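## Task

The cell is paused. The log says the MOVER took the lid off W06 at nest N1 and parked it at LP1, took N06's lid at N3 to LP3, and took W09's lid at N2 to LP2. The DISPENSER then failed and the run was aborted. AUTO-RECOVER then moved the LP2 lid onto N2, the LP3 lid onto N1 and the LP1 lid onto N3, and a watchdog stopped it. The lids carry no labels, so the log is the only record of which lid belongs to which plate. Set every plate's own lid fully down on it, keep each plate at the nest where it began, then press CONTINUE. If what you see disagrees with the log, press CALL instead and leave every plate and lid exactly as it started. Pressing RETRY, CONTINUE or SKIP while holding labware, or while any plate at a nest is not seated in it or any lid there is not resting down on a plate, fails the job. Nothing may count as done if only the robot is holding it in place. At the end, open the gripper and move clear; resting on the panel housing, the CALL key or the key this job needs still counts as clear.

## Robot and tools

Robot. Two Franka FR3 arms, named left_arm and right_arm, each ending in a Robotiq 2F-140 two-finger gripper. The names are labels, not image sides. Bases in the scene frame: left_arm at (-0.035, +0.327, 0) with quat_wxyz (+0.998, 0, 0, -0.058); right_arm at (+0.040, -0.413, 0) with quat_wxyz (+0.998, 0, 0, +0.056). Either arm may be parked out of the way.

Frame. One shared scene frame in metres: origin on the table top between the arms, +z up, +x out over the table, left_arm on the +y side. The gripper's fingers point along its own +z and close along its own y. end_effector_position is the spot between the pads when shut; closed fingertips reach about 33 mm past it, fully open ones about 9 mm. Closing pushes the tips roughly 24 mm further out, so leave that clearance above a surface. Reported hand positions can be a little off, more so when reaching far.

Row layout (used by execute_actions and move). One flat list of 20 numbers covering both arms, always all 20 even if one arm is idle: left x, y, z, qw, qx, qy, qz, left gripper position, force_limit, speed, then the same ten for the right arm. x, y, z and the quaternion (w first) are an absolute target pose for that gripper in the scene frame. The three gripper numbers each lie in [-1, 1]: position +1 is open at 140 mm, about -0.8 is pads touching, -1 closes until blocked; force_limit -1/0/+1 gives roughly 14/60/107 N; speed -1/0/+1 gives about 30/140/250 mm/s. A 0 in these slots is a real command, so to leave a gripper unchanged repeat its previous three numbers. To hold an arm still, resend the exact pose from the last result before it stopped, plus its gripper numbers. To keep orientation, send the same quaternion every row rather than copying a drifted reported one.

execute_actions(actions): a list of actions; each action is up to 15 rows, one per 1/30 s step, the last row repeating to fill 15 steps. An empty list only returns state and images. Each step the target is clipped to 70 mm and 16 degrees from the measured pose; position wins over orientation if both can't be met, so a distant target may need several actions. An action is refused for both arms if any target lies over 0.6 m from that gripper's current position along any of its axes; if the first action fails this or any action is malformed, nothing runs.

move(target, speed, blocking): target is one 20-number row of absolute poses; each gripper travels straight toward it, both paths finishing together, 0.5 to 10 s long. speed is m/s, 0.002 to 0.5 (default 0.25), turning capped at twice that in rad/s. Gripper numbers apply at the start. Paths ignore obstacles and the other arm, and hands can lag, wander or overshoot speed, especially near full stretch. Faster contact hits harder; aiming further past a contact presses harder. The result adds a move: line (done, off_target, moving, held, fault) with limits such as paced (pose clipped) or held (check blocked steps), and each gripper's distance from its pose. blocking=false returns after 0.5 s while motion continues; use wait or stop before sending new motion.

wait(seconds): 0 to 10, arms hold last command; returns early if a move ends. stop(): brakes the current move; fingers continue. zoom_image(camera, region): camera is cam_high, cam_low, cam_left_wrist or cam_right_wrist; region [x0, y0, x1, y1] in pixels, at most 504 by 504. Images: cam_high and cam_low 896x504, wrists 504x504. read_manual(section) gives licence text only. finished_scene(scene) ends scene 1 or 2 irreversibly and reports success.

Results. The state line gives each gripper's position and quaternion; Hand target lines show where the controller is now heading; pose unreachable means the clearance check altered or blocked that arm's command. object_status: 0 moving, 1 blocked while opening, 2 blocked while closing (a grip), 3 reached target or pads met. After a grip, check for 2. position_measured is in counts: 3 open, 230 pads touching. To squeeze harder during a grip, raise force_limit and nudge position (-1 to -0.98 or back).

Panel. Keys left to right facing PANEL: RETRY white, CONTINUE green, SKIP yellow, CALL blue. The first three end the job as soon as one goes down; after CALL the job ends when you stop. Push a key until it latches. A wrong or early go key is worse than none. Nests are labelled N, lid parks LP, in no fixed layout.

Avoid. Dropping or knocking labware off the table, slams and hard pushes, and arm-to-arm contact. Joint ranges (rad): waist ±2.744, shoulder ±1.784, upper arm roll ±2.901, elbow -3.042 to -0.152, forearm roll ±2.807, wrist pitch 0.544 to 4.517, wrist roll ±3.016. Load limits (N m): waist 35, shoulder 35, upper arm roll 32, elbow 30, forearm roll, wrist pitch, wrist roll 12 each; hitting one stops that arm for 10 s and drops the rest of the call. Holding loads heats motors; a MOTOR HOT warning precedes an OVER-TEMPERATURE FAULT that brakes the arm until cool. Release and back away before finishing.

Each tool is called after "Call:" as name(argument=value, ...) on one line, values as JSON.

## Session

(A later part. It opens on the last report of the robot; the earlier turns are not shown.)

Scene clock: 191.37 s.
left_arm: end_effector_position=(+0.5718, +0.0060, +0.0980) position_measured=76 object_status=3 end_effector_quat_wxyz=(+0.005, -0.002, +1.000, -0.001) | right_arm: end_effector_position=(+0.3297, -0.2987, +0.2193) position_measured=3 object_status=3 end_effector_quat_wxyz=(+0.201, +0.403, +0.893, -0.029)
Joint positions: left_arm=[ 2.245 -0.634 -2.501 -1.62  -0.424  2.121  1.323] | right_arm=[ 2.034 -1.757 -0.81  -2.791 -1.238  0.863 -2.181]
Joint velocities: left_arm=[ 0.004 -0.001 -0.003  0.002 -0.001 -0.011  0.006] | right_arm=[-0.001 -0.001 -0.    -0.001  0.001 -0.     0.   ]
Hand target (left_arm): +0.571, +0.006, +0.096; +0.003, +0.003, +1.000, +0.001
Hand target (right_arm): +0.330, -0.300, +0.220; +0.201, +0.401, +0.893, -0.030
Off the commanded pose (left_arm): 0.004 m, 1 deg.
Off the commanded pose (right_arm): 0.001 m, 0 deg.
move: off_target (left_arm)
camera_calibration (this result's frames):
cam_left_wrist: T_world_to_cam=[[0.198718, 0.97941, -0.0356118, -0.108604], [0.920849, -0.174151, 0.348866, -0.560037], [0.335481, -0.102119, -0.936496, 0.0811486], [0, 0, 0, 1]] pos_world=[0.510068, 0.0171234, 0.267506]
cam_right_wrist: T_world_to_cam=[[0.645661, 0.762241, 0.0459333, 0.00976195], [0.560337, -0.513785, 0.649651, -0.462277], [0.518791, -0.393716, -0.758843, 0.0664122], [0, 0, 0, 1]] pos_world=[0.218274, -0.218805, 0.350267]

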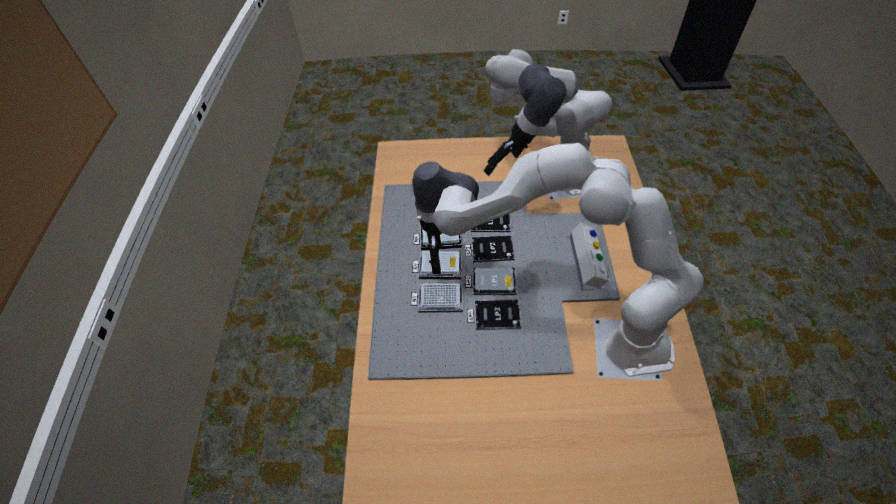

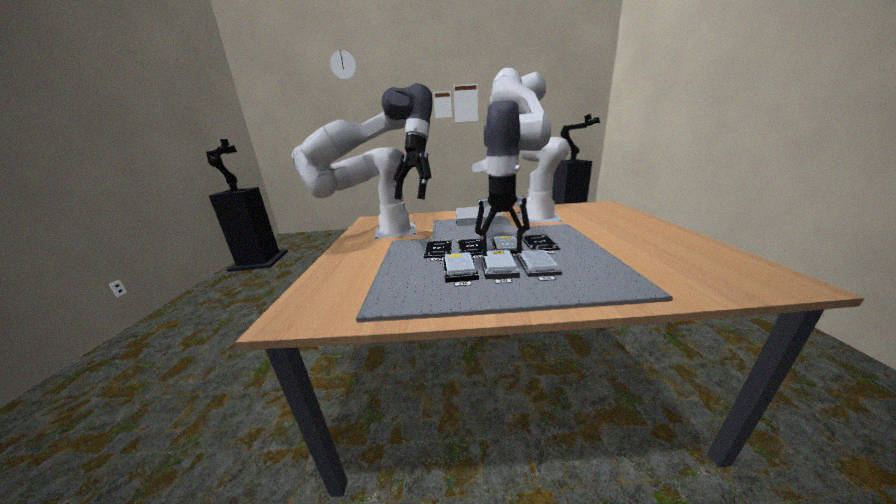

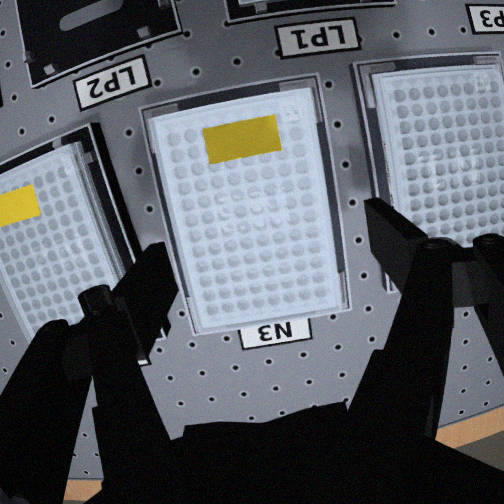

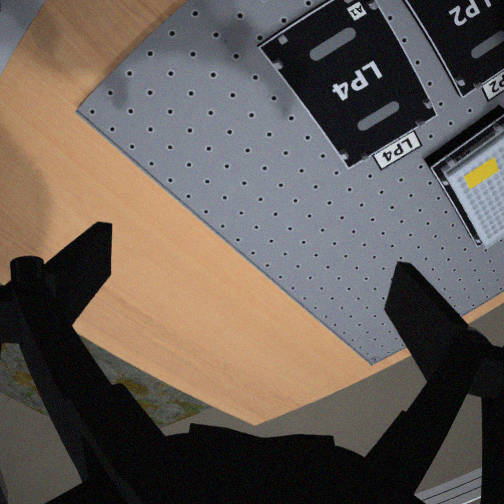

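Call:
move(target=[0.568,0.000,0.073,0,0.008,1,0,0.42,-1,-1,0.33,-0.30,0.22,0.2,0.4,0.89,-0.03,1,0,0], speed=0.04)

Call:
zoom_image(camera="cam_left_wrist", region=[100, 40, 420, 380])

Scene clock: 200.60 s.
left_arm: end_effector_position=(+0.5676, +0.0007, +0.0739) position_measured=76 object_status=3 end_effector_quat_wxyz=(-0.000, +0.004, +1.000, +0.001) | right_arm: end_effector_position=(+0.3297, -0.2987, +0.2193) position_measured=3 object_status=3 end_effector_quat_wxyz=(+0.201, +0.403, +0.893, -0.029)
Joint positions: left_arm=[ 2.258 -0.668 -2.529 -1.62  -0.436  2.145  1.332] | right_arm=[ 2.034 -1.757 -0.81  -2.791 -1.238  0.863 -2.181]
Joint velocities: left_arm=[ 0.009  0.001 -0.007 -0.001  0.     0.011  0.005] | right_arm=[ 0.     0.     0.001  0.001 -0.001  0.001  0.   ]
Hand target (left_arm): +0.568, +0.000, +0.073; +0.000, +0.008, +1.000, +0.000
Hand target (right_arm): +0.330, -0.300, +0.220; +0.201, +0.401, +0.893, -0.030
Off the commanded pose (left_arm): 0.001 m, 0 deg.
Off the commanded pose (right_arm): 0.001 m, 0 deg.
move: done
camera_calibration (this result's frames):
cam_left_wrist: T_world_to_cam=[[0.210528, 0.977008, -0.0336522, -0.110246], [0.922566, -0.187175, 0.337399, -0.548751], [0.323342, -0.102078, -0.94076, 0.0666493], [0, 0, 0, 1]] pos_world=[0.507918, 0.0118018, 0.244139]
cam_right_wrist: T_world_to_cam=[[0.645682, 0.762225, 0.0459193, 0.00976381], [0.560333, -0.513796, 0.649646, -0.462288], [0.518769, -0.393735, -0.758849, 0.066408], [0, 0, 0, 1]] pos_world=[0.21828, -0.218817, 0.350269]

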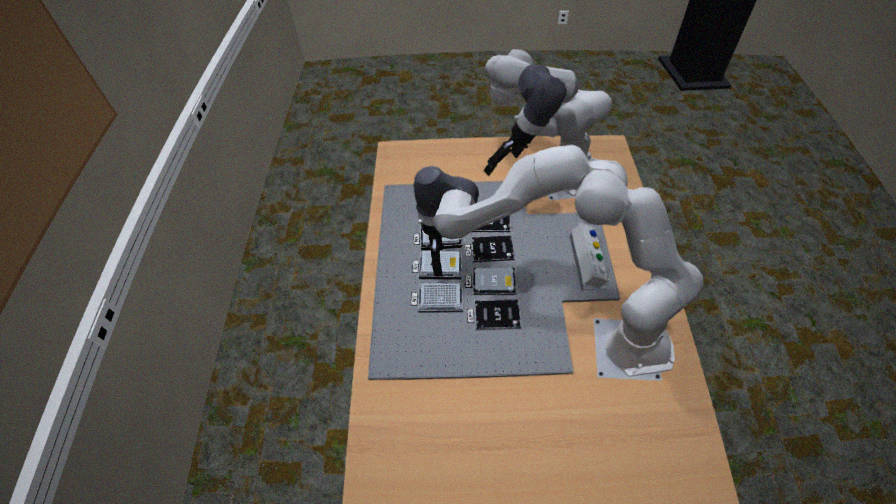

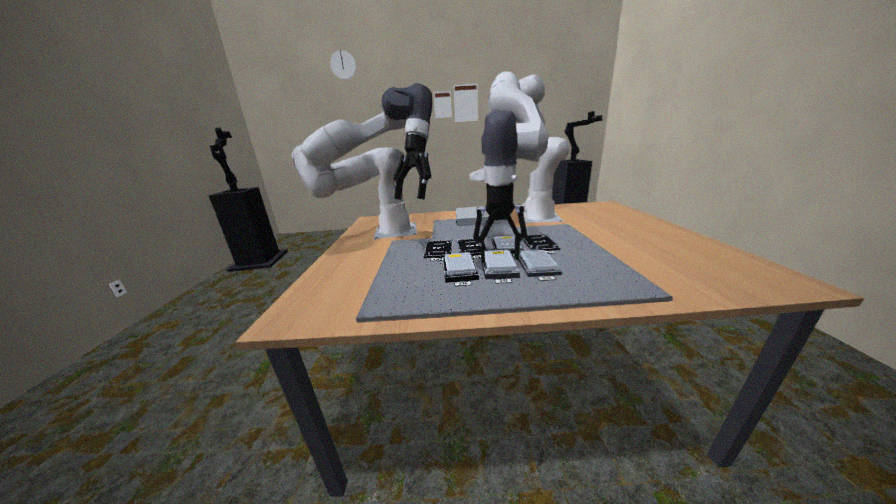

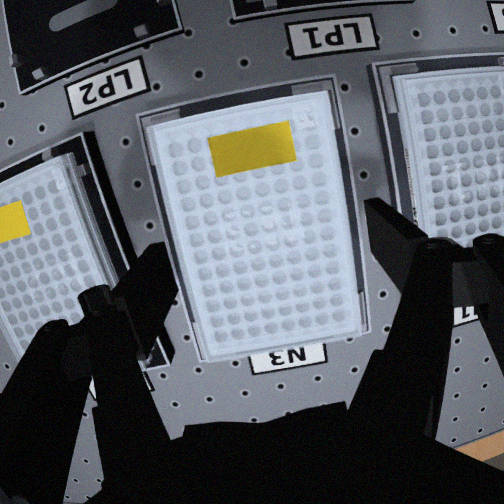

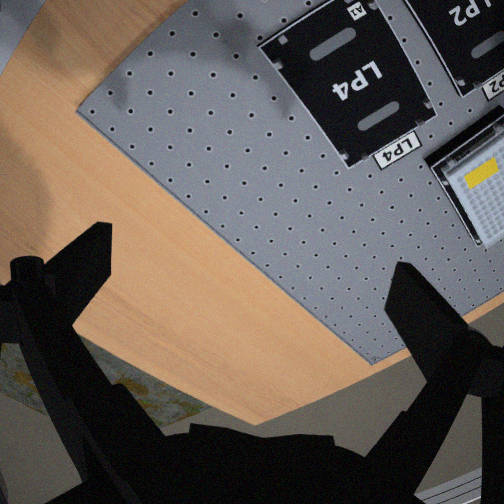

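Region (100, 40, 420, 380) of cam_left_wrist's 504x504 image, scaled by 1.482, with more detail than that image has; it fills the left 474 columns of this view, and the rest is white.

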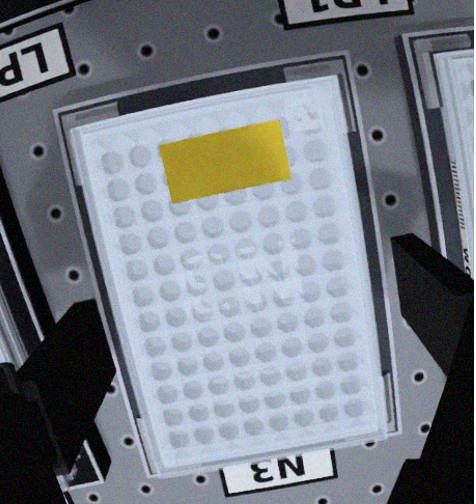

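Call:
move(target=[0.5695,-0.0012,0.069,0,0.014,1,0,0.34,-1,-1,0.33,-0.30,0.22,0.2,0.4,0.89,-0.03,1,0,0], speed=0.015)

Call:
zoom_image(camera="cam_left_wrist", region=[100, 40, 420, 380])

Scene clock: 205.43 s.
left_arm: end_effector_position=(+0.5690, -0.0006, +0.0701) position_measured=86 object_status=3 end_effector_quat_wxyz=(-0.000, +0.009, +1.000, +0.000) | right_arm: end_effector_position=(+0.3297, -0.2987, +0.2193) position_measured=3 object_status=3 end_effector_quat_wxyz=(+0.201, +0.403, +0.893, -0.029)
Joint positions: left_arm=[ 2.269 -0.675 -2.541 -1.614 -0.436  2.151  1.341] | right_arm=[ 2.034 -1.757 -0.81  -2.791 -1.238  0.863 -2.181]
Joint velocities: left_arm=[ 0.005 -0.001 -0.006  0.002  0.001  0.004  0.01 ] | right_arm=[ 0.    -0.001 -0.    -0.001 -0.001  0.    -0.001]
Hand target (left_arm): +0.570, -0.001, +0.069; +0.000, +0.014, +1.000, +0.000
Hand target (right_arm): +0.330, -0.300, +0.220; +0.201, +0.401, +0.893, -0.030
Off the commanded pose (left_arm): 0.001 m, 1 deg.
Off the commanded pose (right_arm): 0.001 m, 0 deg.
move: done
camera_calibration (this result's frames):
cam_left_wrist: T_world_to_cam=[[0.219743, 0.974902, -0.0357785, -0.114578], [0.920715, -0.195126, 0.33795, -0.548039], [0.322487, -0.107204, -0.940484, 0.0629673], [0, 0, 0, 1]] pos_world=[0.509459, 0.0115156, 0.24033]
cam_right_wrist: T_world_to_cam=[[0.645699, 0.762211, 0.0459077, 0.00976522], [0.560329, -0.513805, 0.649643, -0.462297], [0.518752, -0.393751, -0.758852, 0.0664037], [0, 0, 0, 1]] pos_world=[0.218286, -0.218827, 0.35027]

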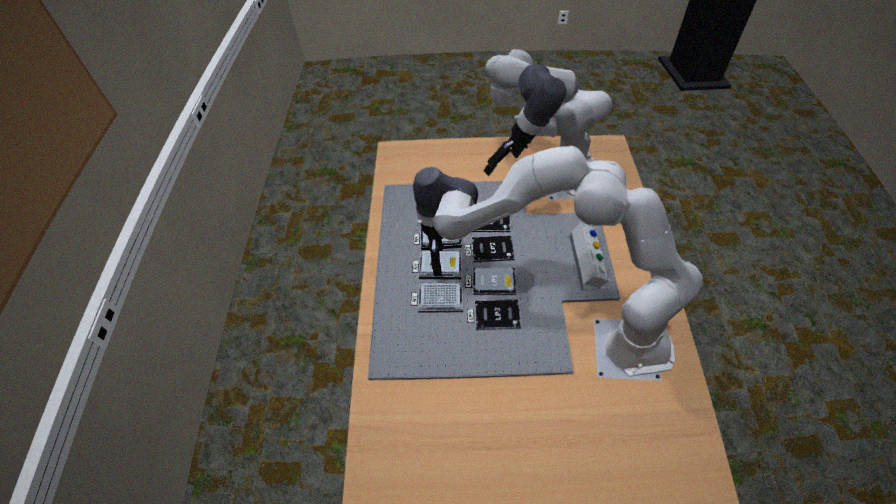

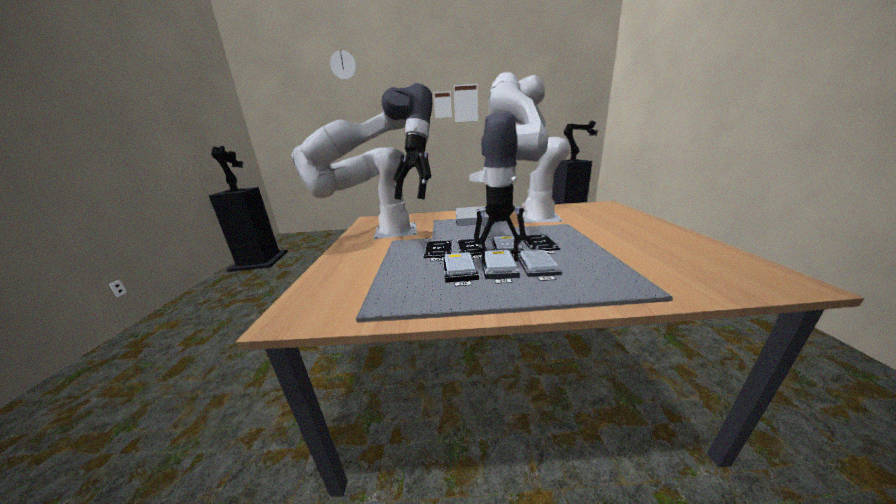

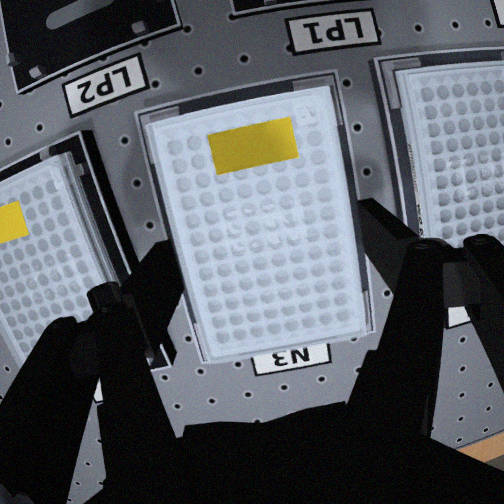

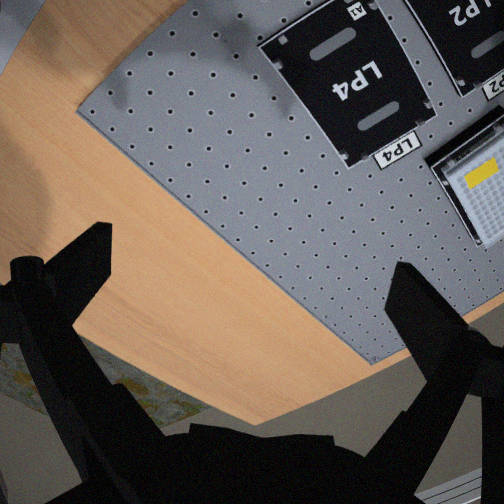

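Region (100, 40, 420, 380) of cam_left_wrist's 504x504 image, scaled by 1.482, with more detail than that image has; it fills the left 474 columns of this view, and the rest is white.

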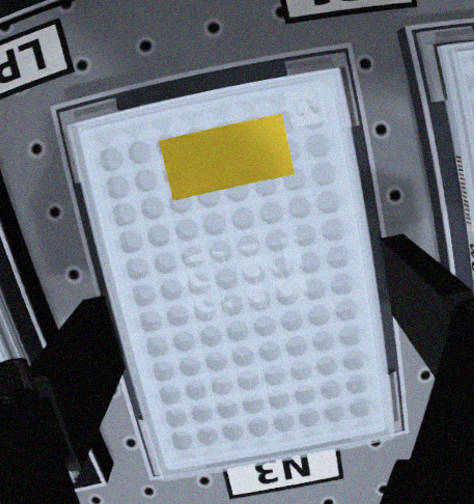

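Matches the reference. Grip and lift.

Call:
move(target=[0.569,-0.001,0.070,0,0.011,1,0,-1,-1,-1,0.33,-0.30,0.22,0.2,0.4,0.89,-0.03,1,0,0], speed=0.015)

Call:
move(target=[0.569,-0.0005,0.092,0,0.009,1,0,-1,-1,-1,0.33,-0.30,0.22,0.2,0.4,0.89,-0.03,1,0,0], speed=0.025)

Call:
zoom_image(camera="cam_left_wrist", region=[100, 40, 420, 380])

Scene clock: 210.53 s.
left_arm: end_effector_position=(+0.5692, -0.0012, +0.0704) position_measured=101 object_status=2 end_effector_quat_wxyz=(+0.000, +0.010, +1.000, -0.000) | right_arm: end_effector_position=(+0.3297, -0.2987, +0.2193) position_measured=3 object_status=3 end_effector_quat_wxyz=(+0.201, +0.403, +0.893, -0.029)
Joint positions: left_arm=[ 2.269 -0.675 -2.542 -1.613 -0.436  2.152  1.343] | right_arm=[ 2.034 -1.757 -0.81  -2.791 -1.238  0.863 -2.181]
Joint velocities: left_arm=[-0.002  0.001 -0.001  0.    -0.     0.001  0.   ] | right_arm=[-0.     0.001  0.001  0.001 -0.     0.001 -0.   ]
Hand target (left_arm): +0.569, -0.001, +0.070; -0.000, +0.011, +1.000, +0.000
Hand target (right_arm): +0.330, -0.300, +0.220; +0.201, +0.401, +0.893, -0.030
Off the commanded pose (left_arm): 0.001 m, 0 deg.
Off the commanded pose (right_arm): 0.001 m, 0 deg.
move: done
camera_calibration (this result's frames):
cam_left_wrist: T_world_to_cam=[[0.222733, 0.974198, -0.0364534, -0.115634], [0.919811, -0.197615, 0.338962, -0.547994], [0.323012, -0.109028, -0.940093, 0.0627702], [0, 0, 0, 1]] pos_world=[0.509531, 0.0112022, 0.240544]
cam_right_wrist: T_world_to_cam=[[0.645715, 0.762198, 0.0458966, 0.00976654], [0.560325, -0.513812, 0.64964, -0.462305], [0.518737, -0.393765, -0.758855, 0.0663999], [0, 0, 0, 1]] pos_world=[0.218291, -0.218836, 0.350272]

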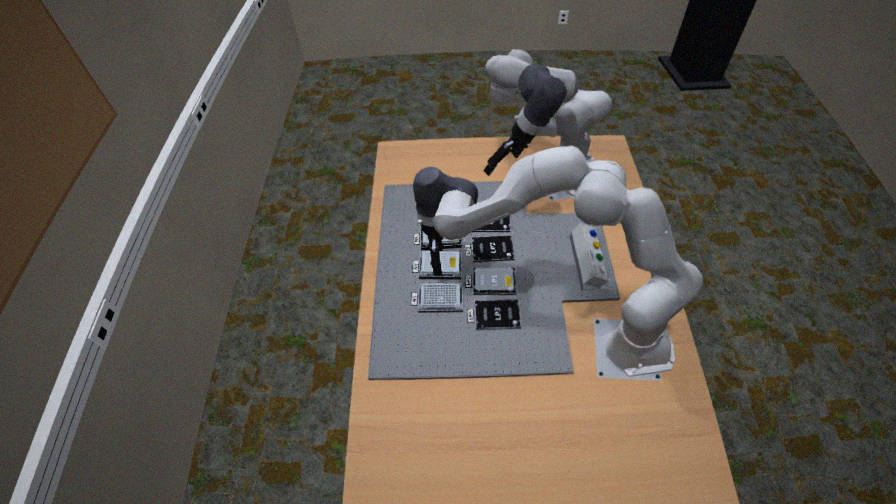

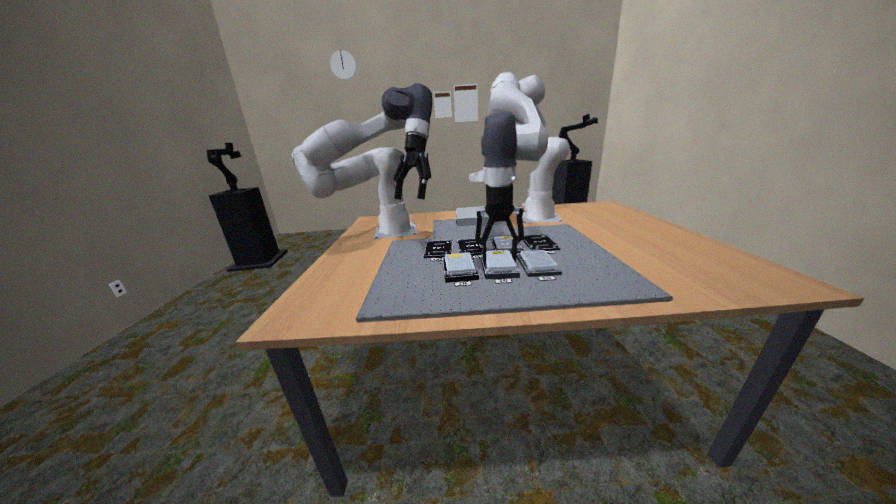

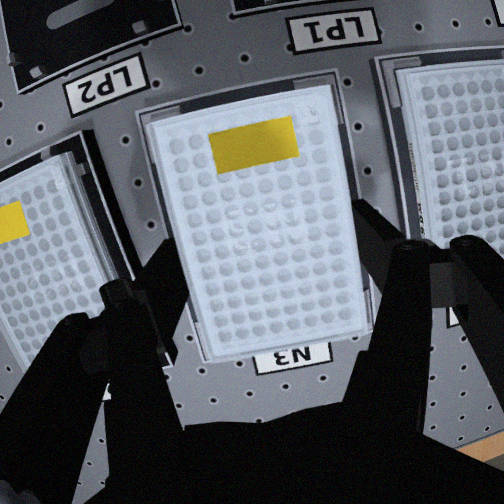

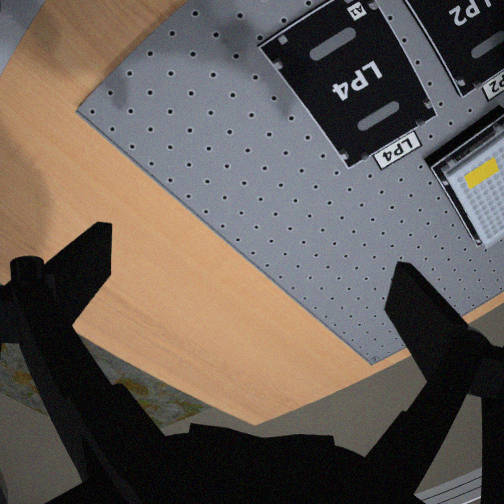

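Scene clock: 211.67 s.
left_arm: end_effector_position=(+0.5687, -0.0009, +0.0900) position_measured=101 object_status=2 end_effector_quat_wxyz=(-0.000, +0.012, +1.000, -0.001) | right_arm: end_effector_position=(+0.3297, -0.2987, +0.2193) position_measured=3 object_status=3 end_effector_quat_wxyz=(+0.201, +0.403, +0.893, -0.029)
Joint positions: left_arm=[ 2.258 -0.649 -2.524 -1.606 -0.425  2.118  1.342] | right_arm=[ 2.034 -1.757 -0.81  -2.791 -1.238  0.863 -2.181]
Joint velocities: left_arm=[-0.006  0.     0.007 -0.    -0.001 -0.011 -0.   ] | right_arm=[-0.001  0.001 -0.     0.001  0.    -0.001  0.001]
Hand target (left_arm): +0.569, -0.001, +0.092; -0.000, +0.009, +1.000, -0.000
Hand target (right_arm): +0.330, -0.300, +0.220; +0.201, +0.401, +0.893, -0.030
Off the commanded pose (left_arm): 0.002 m, 0 deg.
Off the commanded pose (right_arm): 0.001 m, 0 deg.
move: done
camera_calibration (this result's frames):
cam_left_wrist: T_world_to_cam=[[0.226279, 0.973303, -0.0384549, -0.116969], [0.919398, -0.200374, 0.338463, -0.553827], [0.321722, -0.111942, -0.940193, 0.0820986], [0, 0, 0, 1]] pos_world=[0.509242, 0.0120643, 0.260141]
cam_right_wrist: T_world_to_cam=[[0.645717, 0.762196, 0.0458958, 0.00976612], [0.560325, -0.513814, 0.64964, -0.462306], [0.518735, -0.393767, -0.758856, 0.0663998], [0, 0, 0, 1]] pos_world=[0.218291, -0.218837, 0.350272]

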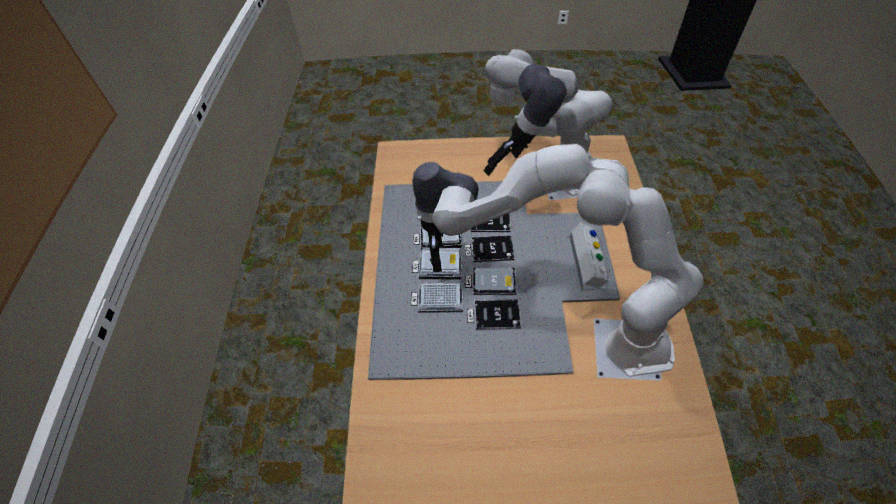

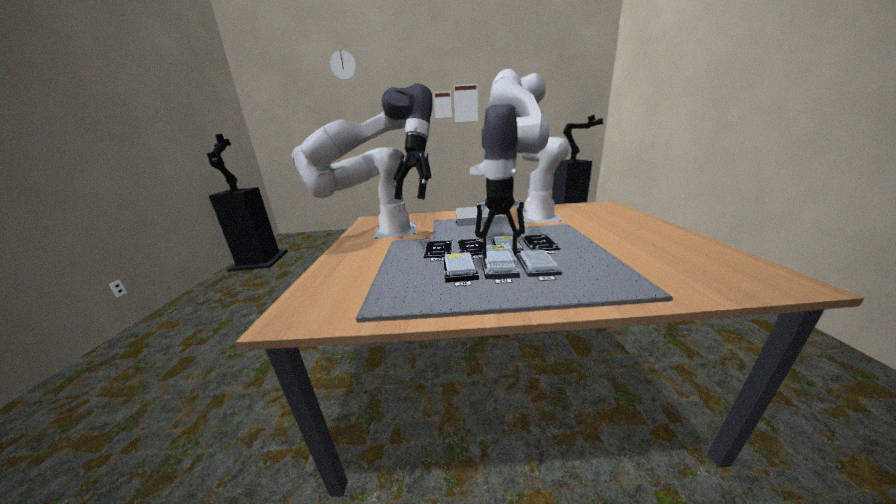

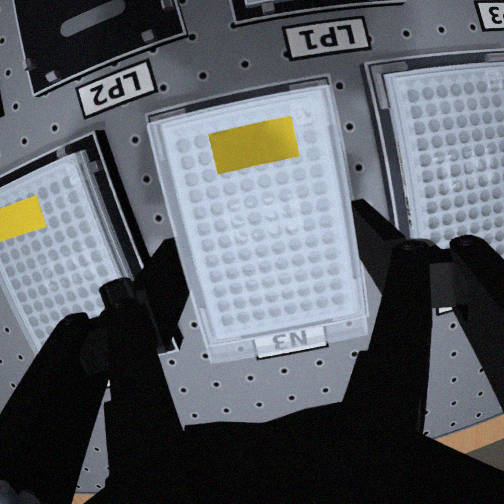

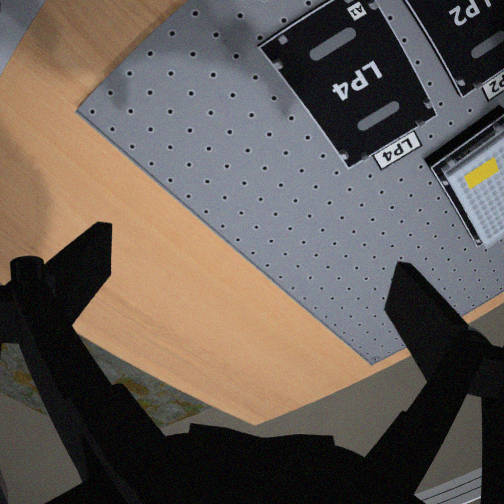

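Region (100, 40, 420, 380) of cam_left_wrist's 504x504 image, scaled by 1.482, with more detail than that image has; it fills the left 474 columns of this view, and the rest is white.

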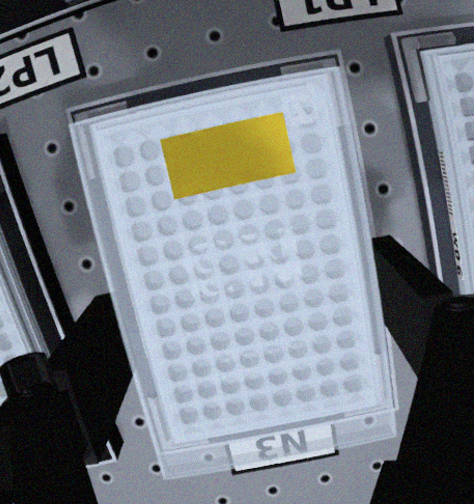

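Call:
move(target=[0.5705,0.126,0.088,0,-0.002,1,0,-1,-1,-1,0.33,-0.30,0.22,0.2,0.4,0.89,-0.03,1,0,0], speed=0.12)

Call:
move(target=[0.5705,0.126,0.077,0,-0.002,1,0,-1,-1,-1,0.33,-0.30,0.22,0.2,0.4,0.89,-0.03,1,0,0], speed=0.02)

Call:
zoom_image(camera="cam_left_wrist", region=[100, 40, 420, 380])

Scene clock: 219.13 s.
left_arm: end_effector_position=(+0.5703, +0.1280, +0.0870) position_measured=101 object_status=2 end_effector_quat_wxyz=(-0.000, -0.012, +1.000, +0.002) | right_arm: end_effector_position=(+0.3297, -0.2987, +0.2193) position_measured=3 object_status=3 end_effector_quat_wxyz=(+0.201, +0.403, +0.893, -0.029)
Joint positions: left_arm=[ 2.344 -0.511 -2.479 -1.842 -0.383  2.219  1.47 ] | right_arm=[ 2.034 -1.757 -0.81  -2.791 -1.238  0.863 -2.181]
Joint velocities: left_arm=[-0.     0.001 -0.003 -0.     0.001  0.006  0.025] | right_arm=[-0.002  0.001  0.002  0.    -0.     0.     0.001]
Hand target (left_arm): +0.571, +0.128, +0.088; +0.001, -0.003, +1.000, +0.002
Hand target (right_arm): +0.330, -0.300, +0.220; +0.201, +0.401, +0.893, -0.030
Off the commanded pose (left_arm): 0.002 m, 1 deg.
Off the commanded pose (right_arm): 0.001 m, 0 deg.
move: done
camera_calibration (this result's frames):
cam_left_wrist: T_world_to_cam=[[0.179407, 0.983227, -0.0328194, -0.217933], [0.927836, -0.158023, 0.337859, -0.538628], [0.327006, -0.0910654, -0.940624, 0.0875527], [0, 0, 0, 1]] pos_world=[0.510227, 0.137136, 0.257182]
cam_right_wrist: T_world_to_cam=[[0.645733, 0.762183, 0.0458851, 0.00976701], [0.560321, -0.513822, 0.649637, -0.462314], [0.518719, -0.393782, -0.758859, 0.066396], [0, 0, 0, 1]] pos_world=[0.218297, -0.218846, 0.350273]

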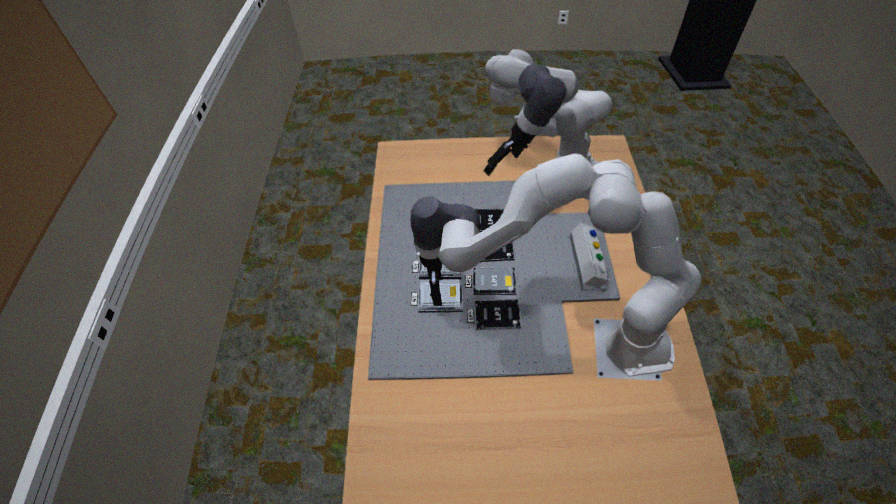

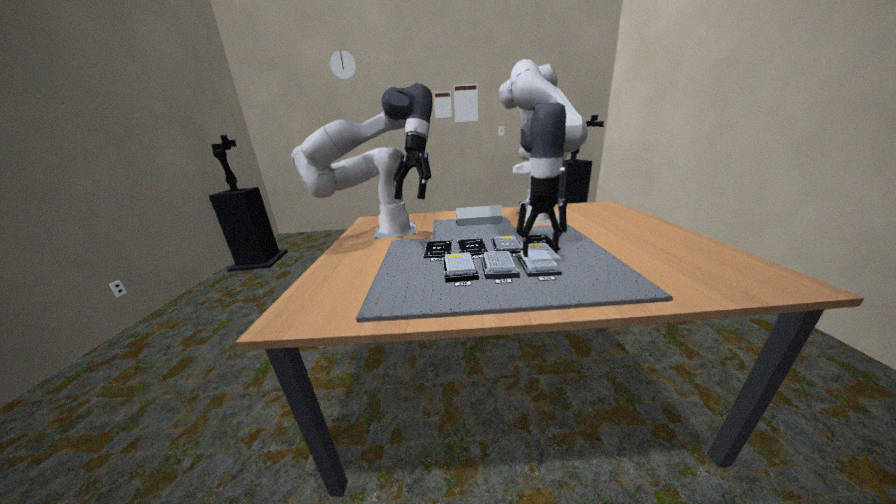

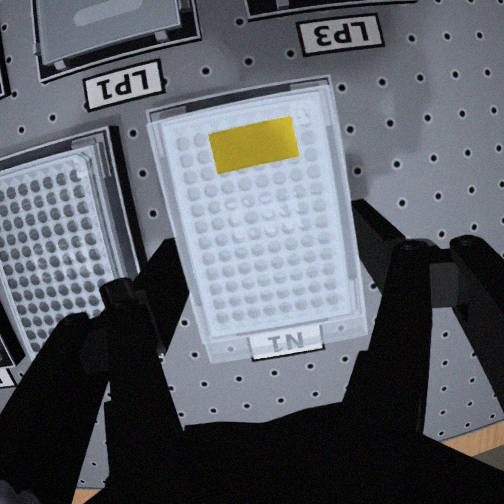

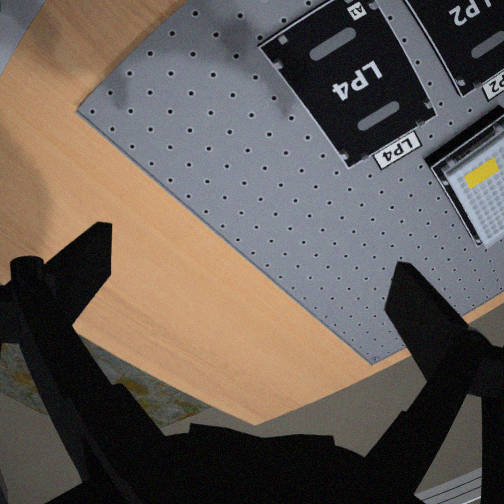

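Scene clock: 219.90 s.
left_arm: end_effector_position=(+0.5706, +0.1263, +0.0786) position_measured=101 object_status=2 end_effector_quat_wxyz=(-0.000, -0.007, +1.000, +0.001) | right_arm: end_effector_position=(+0.3297, -0.2987, +0.2193) position_measured=3 object_status=3 end_effector_quat_wxyz=(+0.201, +0.403, +0.893, -0.029)
Joint positions: left_arm=[ 2.357 -0.521 -2.498 -1.844 -0.388  2.236  1.482] | right_arm=[ 2.034 -1.757 -0.81  -2.791 -1.238  0.863 -2.181]
Joint velocities: left_arm=[ 0.012  0.001 -0.01  -0.002  0.001  0.009  0.011] | right_arm=[-0.    -0.002  0.001  0.    -0.     0.     0.   ]
Hand target (left_arm): +0.571, +0.126, +0.077; +0.000, -0.002, +1.000, +0.000
Hand target (right_arm): +0.330, -0.300, +0.220; +0.201, +0.401, +0.893, -0.030
Off the commanded pose (left_arm): 0.002 m, 1 deg.
Off the commanded pose (right_arm): 0.001 m, 0 deg.
move: done
camera_calibration (this result's frames):
cam_left_wrist: T_world_to_cam=[[0.189362, 0.981291, -0.0347784, -0.221811], [0.926106, -0.166718, 0.338426, -0.534256], [0.326296, -0.0962935, -0.94035, 0.0804483], [0, 0, 0, 1]] pos_world=[0.51053, 0.136338, 0.248742]
cam_right_wrist: T_world_to_cam=[[0.645734, 0.762182, 0.0458844, 0.00976701], [0.56032, -0.513822, 0.649637, -0.462315], [0.518718, -0.393783, -0.758859, 0.0663958], [0, 0, 0, 1]] pos_world=[0.218297, -0.218847, 0.350274]

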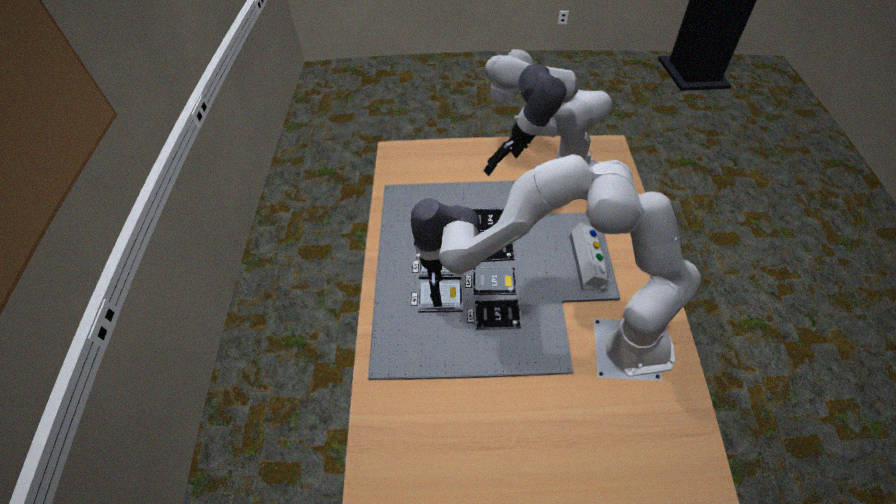

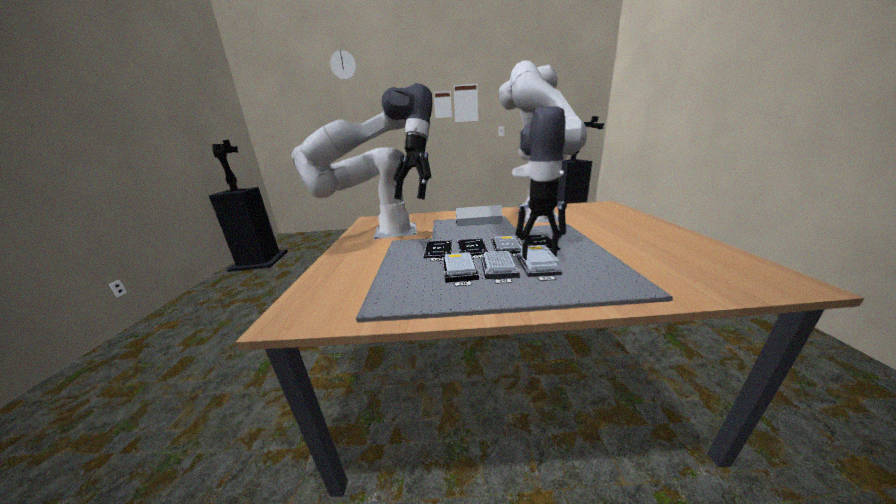

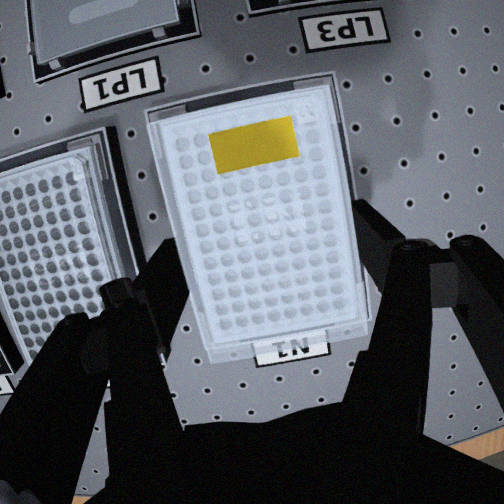

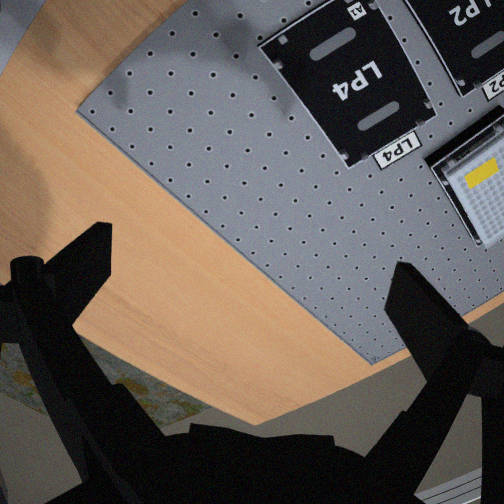

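Region (100, 40, 420, 380) of cam_left_wrist's 504x504 image, scaled by 1.482, with more detail than that image has; it fills the left 474 columns of this view, and the rest is white.

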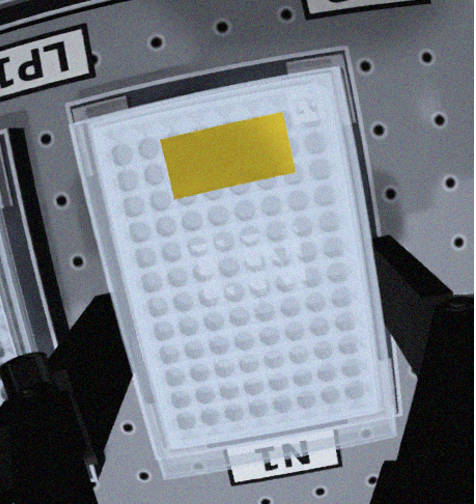

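Call:
move(target=[0.5705,0.1265,0.0648,0,0.001,1,0,-1,-1,-1,0.33,-0.30,0.22,0.2,0.4,0.89,-0.03,1,0,0], speed=0.01)

Call:
zoom_image(camera="cam_left_wrist", region=[100, 40, 420, 380])

Call:
zoom_image(camera="cam_low", region=[500, 230, 570, 285])

Scene clock: 227.20 s.
left_arm: end_effector_position=(+0.5709, +0.1267, +0.0666) position_measured=101 object_status=2 end_effector_quat_wxyz=(+0.000, -0.003, +1.000, +0.001) | right_arm: end_effector_position=(+0.3297, -0.2988, +0.2193) position_measured=3 object_status=3 end_effector_quat_wxyz=(+0.201, +0.403, +0.893, -0.029)
Joint positions: left_arm=[ 2.377 -0.536 -2.521 -1.849 -0.393  2.261  1.494] | right_arm=[ 2.034 -1.757 -0.81  -2.791 -1.238  0.863 -2.181]
Joint velocities: left_arm=[ 0.007 -0.001 -0.007 -0.002 -0.     0.007  0.003] | right_arm=[ 0.     0.     0.001 -0.     0.    -0.     0.002]
Hand target (left_arm): +0.571, +0.127, +0.065; +0.000, +0.001, +1.000, +0.000
Hand target (right_arm): +0.330, -0.300, +0.220; +0.201, +0.401, +0.893, -0.030
Off the commanded pose (left_arm): 0.002 m, 0 deg.
Off the commanded pose (right_arm): 0.001 m, 0 deg.
move: done
camera_calibration (this result's frames):
cam_left_wrist: T_world_to_cam=[[0.197336, 0.979716, -0.0348509, -0.227102], [0.924417, -0.174127, 0.339312, -0.528618], [0.326361, -0.0991751, -0.940028, 0.0694468], [0, 0, 0, 1]] pos_world=[0.510814, 0.137336, 0.236734]
cam_right_wrist: T_world_to_cam=[[0.645747, 0.762172, 0.045876, 0.0097675], [0.560318, -0.513829, 0.649633, -0.462321], [0.518704, -0.393793, -0.758863, 0.066394], [0, 0, 0, 1]] pos_world=[0.218301, -0.218853, 0.350275]

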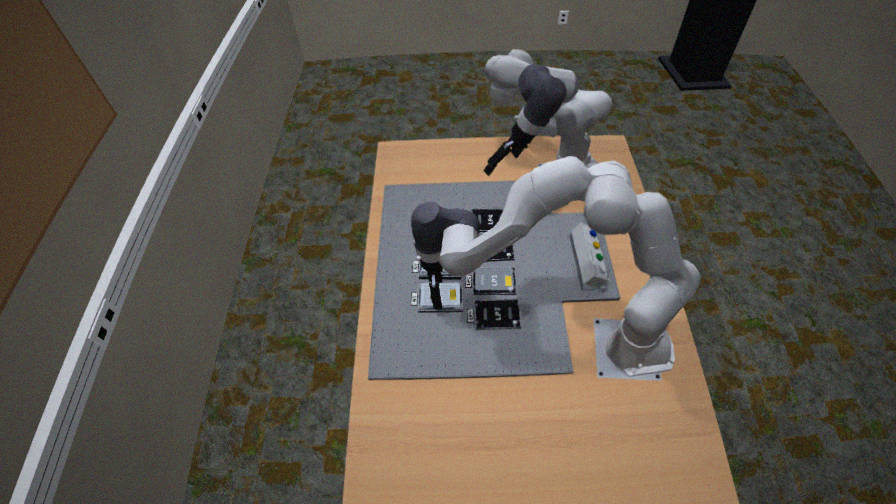

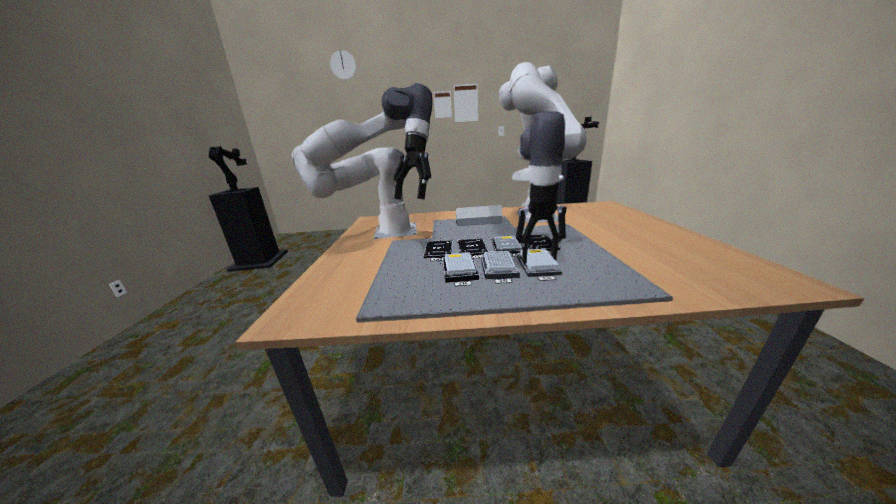

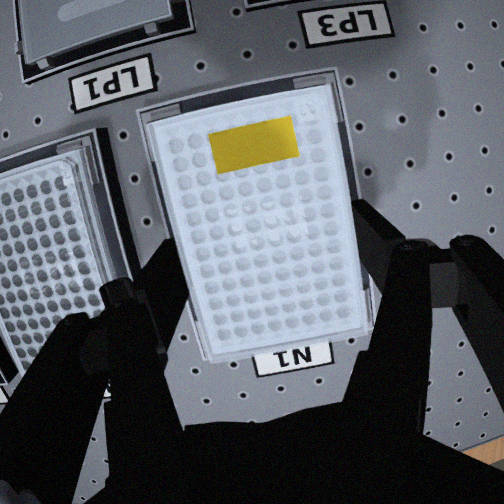

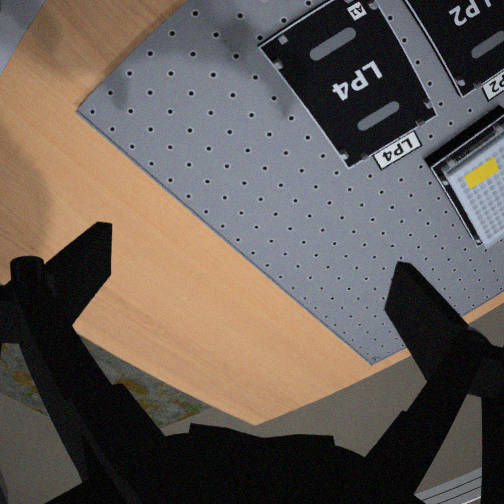

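Region (100, 40, 420, 380) of cam_left_wrist's 504x504 image, scaled by 1.482, with more detail than that image has; it fills the left 474 columns of this view, and the rest is white.

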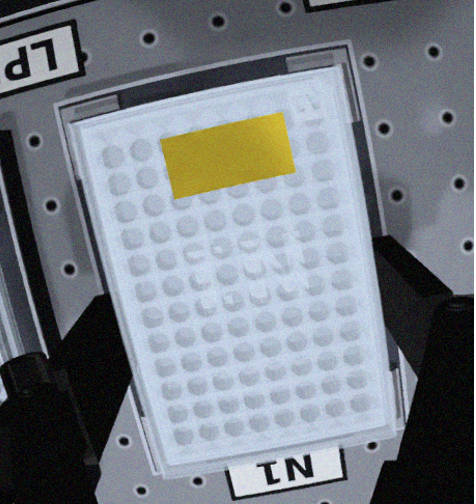

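Region (500, 230, 570, 285) of cam_low's 896x504 image, scaled by 7.200, with more detail than that image has; it fills the top 396 rows of this view, and the rest is white.

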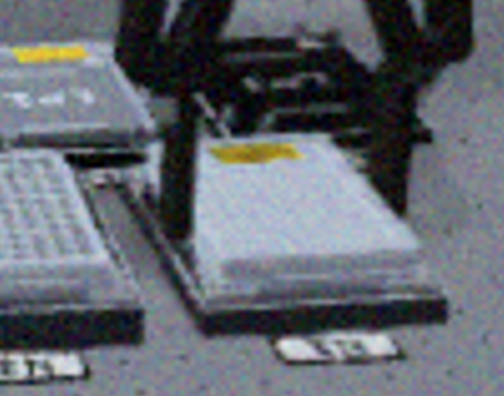

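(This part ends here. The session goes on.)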